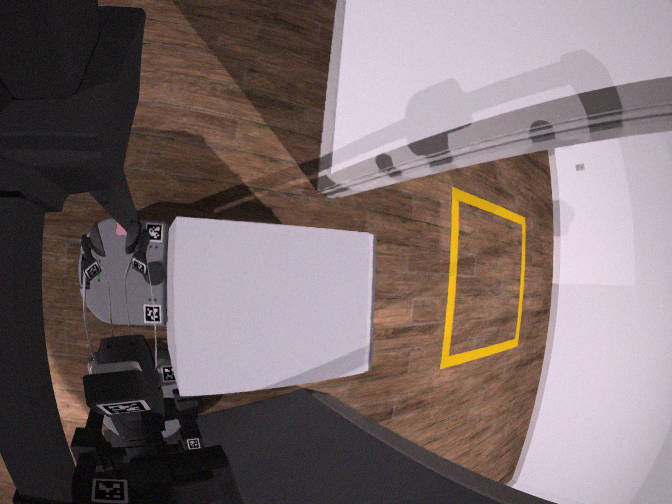

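Request:
{"name": "execute_actions", "arguments": {
  "actions": [
    {"r1":{"joints":{"wrist_yaw_rad":3.0}},"r2":{"base":{"rotate_rad":0.08}}}
  ],
  "cameras": []
}}

Request:
{"name": "execute_actions", "arguments": {
  "actions": [
    {"r2":{"base":{"translate_m":0.3}}}
  ],
  "cameras": ["r2_nav_camera"]
}}

Scene clock: 214.50 s.
r1.base_odometry: x=-0.951 y=-2.235 heading=-2.880 (m, m, rad; r1's odometry frame)
r1.turned_by_wheels: +0.000 (rad since the last result)
r1.turned_by_imu: +0.001 (rad since the last result)
r1.base_tilt: forward=-2.6 right=+1.0 (deg)
r1.lidar_m: 0.32 2.87 4.24 5.08 2.73 0.30 0.28 0.28 0.36 0.22 0.15 0.20
r1.head_depth_mm: - - 322 407 560 1252 1165 / - - 323 407 558 1197 1141 / - - 322 408 557 750 - / - - 322 407 554 802 - / - - 321 406 552 862 - / - - 320 405 551 858 1144 / - - 319 404 548 852 1116
r1.base_status: not commanded
r1.joint_positions: lift_m=+0.310 arm_m=-0.002 wrist_yaw_rad=+3.003 wrist_pitch_rad=-0.385 wrist_roll_rad=-0.007 gripper_m=+0.037 head_pan_rad=-3.095 head_tilt_rad=-0.994
r1.joint_status: all done
r1.motor_effort: left_wheel=-4(7) right_wheel=-2(8) lift_m=+56(56) arm_m=-3(4) wrist_yaw_rad=-3(15) wrist_pitch_rad=+7(7) wrist_roll_rad=-1(0) gripper_m=+2(2) head_pan_rad=-3(4) head_tilt_rad=-1(1) (%)
r1.hand_pose: x=+0.0103 y=+0.0833 z=+0.3298 quat_wxyz=(+0.183, +0.699, +0.088, +0.686) (m; r1's base frame)
r1.wrist_depth_mm: - - - - - - - / - - - - - - - / - - - - - - - / 958 925 884 895 844 874 821 / 728 719 - 696 700 664 652 / 592 580 - 553 551 552 541 / 480 503 - - 472 317 292
r2.base_odometry: x=+3.376 y=+1.494 heading=+1.137 (m, m, rad; r2's odometry frame)
r2.turned_by_wheels: +0.079 (rad since the last result)
r2.turned_by_imu: +0.039 (rad since the last result)
r2.base_tilt: forward=+1.6 right=+1.2 (deg)
r2.lidar_m: - - 2.35 2.32 2.47 3.61 5.08 3.23 0.31 0.19 0.15 -
r2.head_depth_mm: 2602 2096 1761 1493 832 727 685 / 2621 2104 1768 937 819 730 682 / 2639 2131 1762 937 821 733 675 / 2658 2140 1784 941 826 736 677 / 2690 2136 1807 1514 845 739 684 / 2695 2161 1813 1362 1357 1212 1086 / 2726 2101 961 1217 1362 1212 1096
r2.base_status: rotate_rad off_target (by the wheels' count: +0.0791 of +0.0800)
r2.joint_positions: lift_m=+0.850 arm_m=+0.000 wrist_yaw_rad=+3.256 wrist_pitch_rad=-0.452 wrist_roll_rad=-0.011 gripper_m=+0.037 head_pan_rad=-0.006 head_tilt_rad=-0.994
r2.joint_status: not commanded
r2.on_its_own: wrist_yaw_rad is held at +3.255, not at your +3.300, by its stall guard, which is not easing now; right_wheel is at rest, and its effort (+25) is outside its rest range (-18 to +18)
r2.motor_effort: left_wheel=-2(12) right_wheel=+25(27) lift_m=+30(29) arm_m=-1(0) wrist_yaw_rad=-1(1) wrist_pitch_rad=+8(9) wrist_roll_rad=+0(0) gripper_m=+0(0) head_pan_rad=+2(2) head_tilt_rad=-3(2) (%)
r2.hand_pose: x=-0.0464 y=+0.0740 z=+0.8549 quat_wxyz=(+0.118, +0.675, +0.198, +0.701) (m; r2's base frame)
r2.wrist_depth_mm: - - - - - - - / - - - - - - - / - - - - - - - / - - - - - - - / - - - - - - - / - - - - - - - / 989 980 972 1000 993 988 953
pictures: none
No camera images: the call's "cameras" was empty. Leave "cameras" out to get every camera's image.

Scene clock: 218.70 s.
r1.base_odometry: x=-0.951 y=-2.235 heading=-2.880 (m, m, rad; r1's odometry frame)
r1.turned_by_wheels: +0.000 (rad since the last result)
r1.turned_by_imu: +0.000 (rad since the last result)
r1.base_tilt: forward=-2.5 right=+1.0 (deg)
r1.lidar_m: 2.66 2.85 4.25 5.10 2.74 0.30 0.28 0.28 0.36 0.39 0.42 0.53
r1.head_depth_mm: - - 322 408 559 1258 1163 / - - 323 407 557 1195 1143 / - - 322 408 556 749 - / - - 321 407 552 800 - / - - 321 406 551 859 - / - - 320 405 550 855 1140 / - - 320 404 548 853 1115
r1.base_status: not commanded
r1.joint_positions: lift_m=+0.310 arm_m=-0.002 wrist_yaw_rad=+3.003 wrist_pitch_rad=-0.385 wrist_roll_rad=-0.007 gripper_m=+0.037 head_pan_rad=-3.095 head_tilt_rad=-0.994
r1.joint_status: not commanded
r1.motor_effort: left_wheel=-5(5) right_wheel=-1(1) lift_m=+56(56) arm_m=-3(3) wrist_yaw_rad=-3(3) wrist_pitch_rad=+7(7) wrist_roll_rad=+0(1) gripper_m=+1(2) head_pan_rad=-3(4) head_tilt_rad=-1(4) (%)
r1.hand_pose: x=+0.0103 y=+0.0833 z=+0.3298 quat_wxyz=(+0.183, +0.699, +0.088, +0.686) (m; r1's base frame)
r1.wrist_depth_mm: - - - - - - - / - - - - - - - / - - - - - - - / 911 941 902 880 856 831 802 / 729 712 - 694 705 662 662 / 582 592 - 554 552 551 538 / 481 513 - - 473 467 460
r2.base_odometry: x=+3.502 y=+1.766 heading=+1.136 (m, m, rad; r2's odometry frame)
r2.turned_by_wheels: -0.001 (rad since the last result)
r2.turned_by_imu: -0.109 (rad since the last result)
r2.base_tilt: forward=+1.5 right=+1.2 (deg)
r2.lidar_m: - - 1.19 1.41 2.40 3.21 5.39 0.45 0.45 0.20 0.15 -
r2.head_depth_mm: 2615 2068 1766 1515 847 727 687 / 2613 2105 1771 932 819 732 682 / 2642 2131 1783 938 823 734 676 / 2672 2135 1787 941 826 734 676 / 2663 2140 1792 1481 841 739 684 / 2712 2179 1811 1545 1364 1212 1090 / 2726 2160 1818 1555 1088 1195 1091
r2.base_status: done
r2.joint_positions: lift_m=+0.850 arm_m=+0.000 wrist_yaw_rad=+3.256 wrist_pitch_rad=-0.452 wrist_roll_rad=-0.011 gripper_m=+0.037 head_pan_rad=-0.005 head_tilt_rad=-0.994
r2.joint_status: not commanded
r2.on_its_own: wrist_yaw_rad is held at +3.255, not at your +3.300, by its stall guard, which is not easing now; right_wheel is at rest, and its effort (+21) is outside its rest range (-18 to +18)
r2.motor_effort: left_wheel=+0(59) right_wheel=+21(27) lift_m=+29(29) arm_m=-1(1) wrist_yaw_rad=-1(2) wrist_pitch_rad=+7(8) wrist_roll_rad=+0(0) gripper_m=+0(0) head_pan_rad=+2(2) head_tilt_rad=-3(2) (%)
r2.hand_pose: x=-0.0463 y=+0.0740 z=+0.8550 quat_wxyz=(+0.118, +0.675, +0.198, +0.701) (m; r2's base frame)
r2.wrist_depth_mm: - - - - - - 659 / - - - - - - 638 / - - - - - - 634 / - - - - - - 618 / - - - - - 961 581 / - - - - - 956 600 / 979 996 995 992 - 854 714
pictures: r2_nav_camera (sideways: a quarter turn counterclockwise sets it upright)
camera_calibration (this result's frames):
r2_nav_camera: T_world_to_cam=[[0.844507, 0.0199295, 0.535173, -0.663729], [0.043684, -0.998541, -0.0317486, 0.0904217], [0.533759, 0.0501904, -0.844146, 1.04436], [0, 0, 0, 1]] pos_world=[-0.000861915, 0.0511007, 1.23967]
Images, in order (width x height): r2_nav_camera 672x504.

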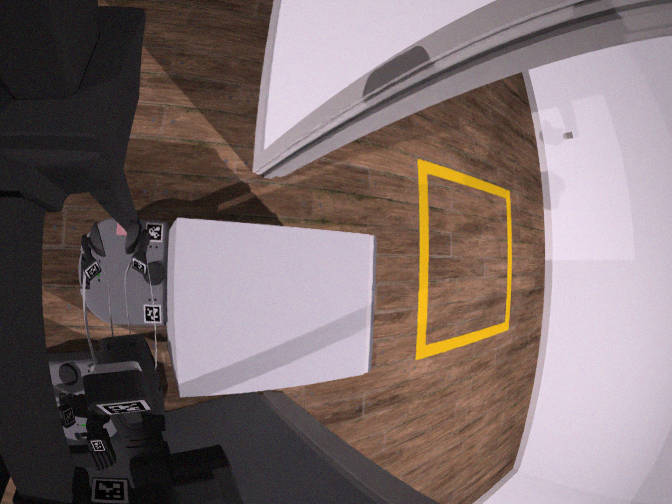

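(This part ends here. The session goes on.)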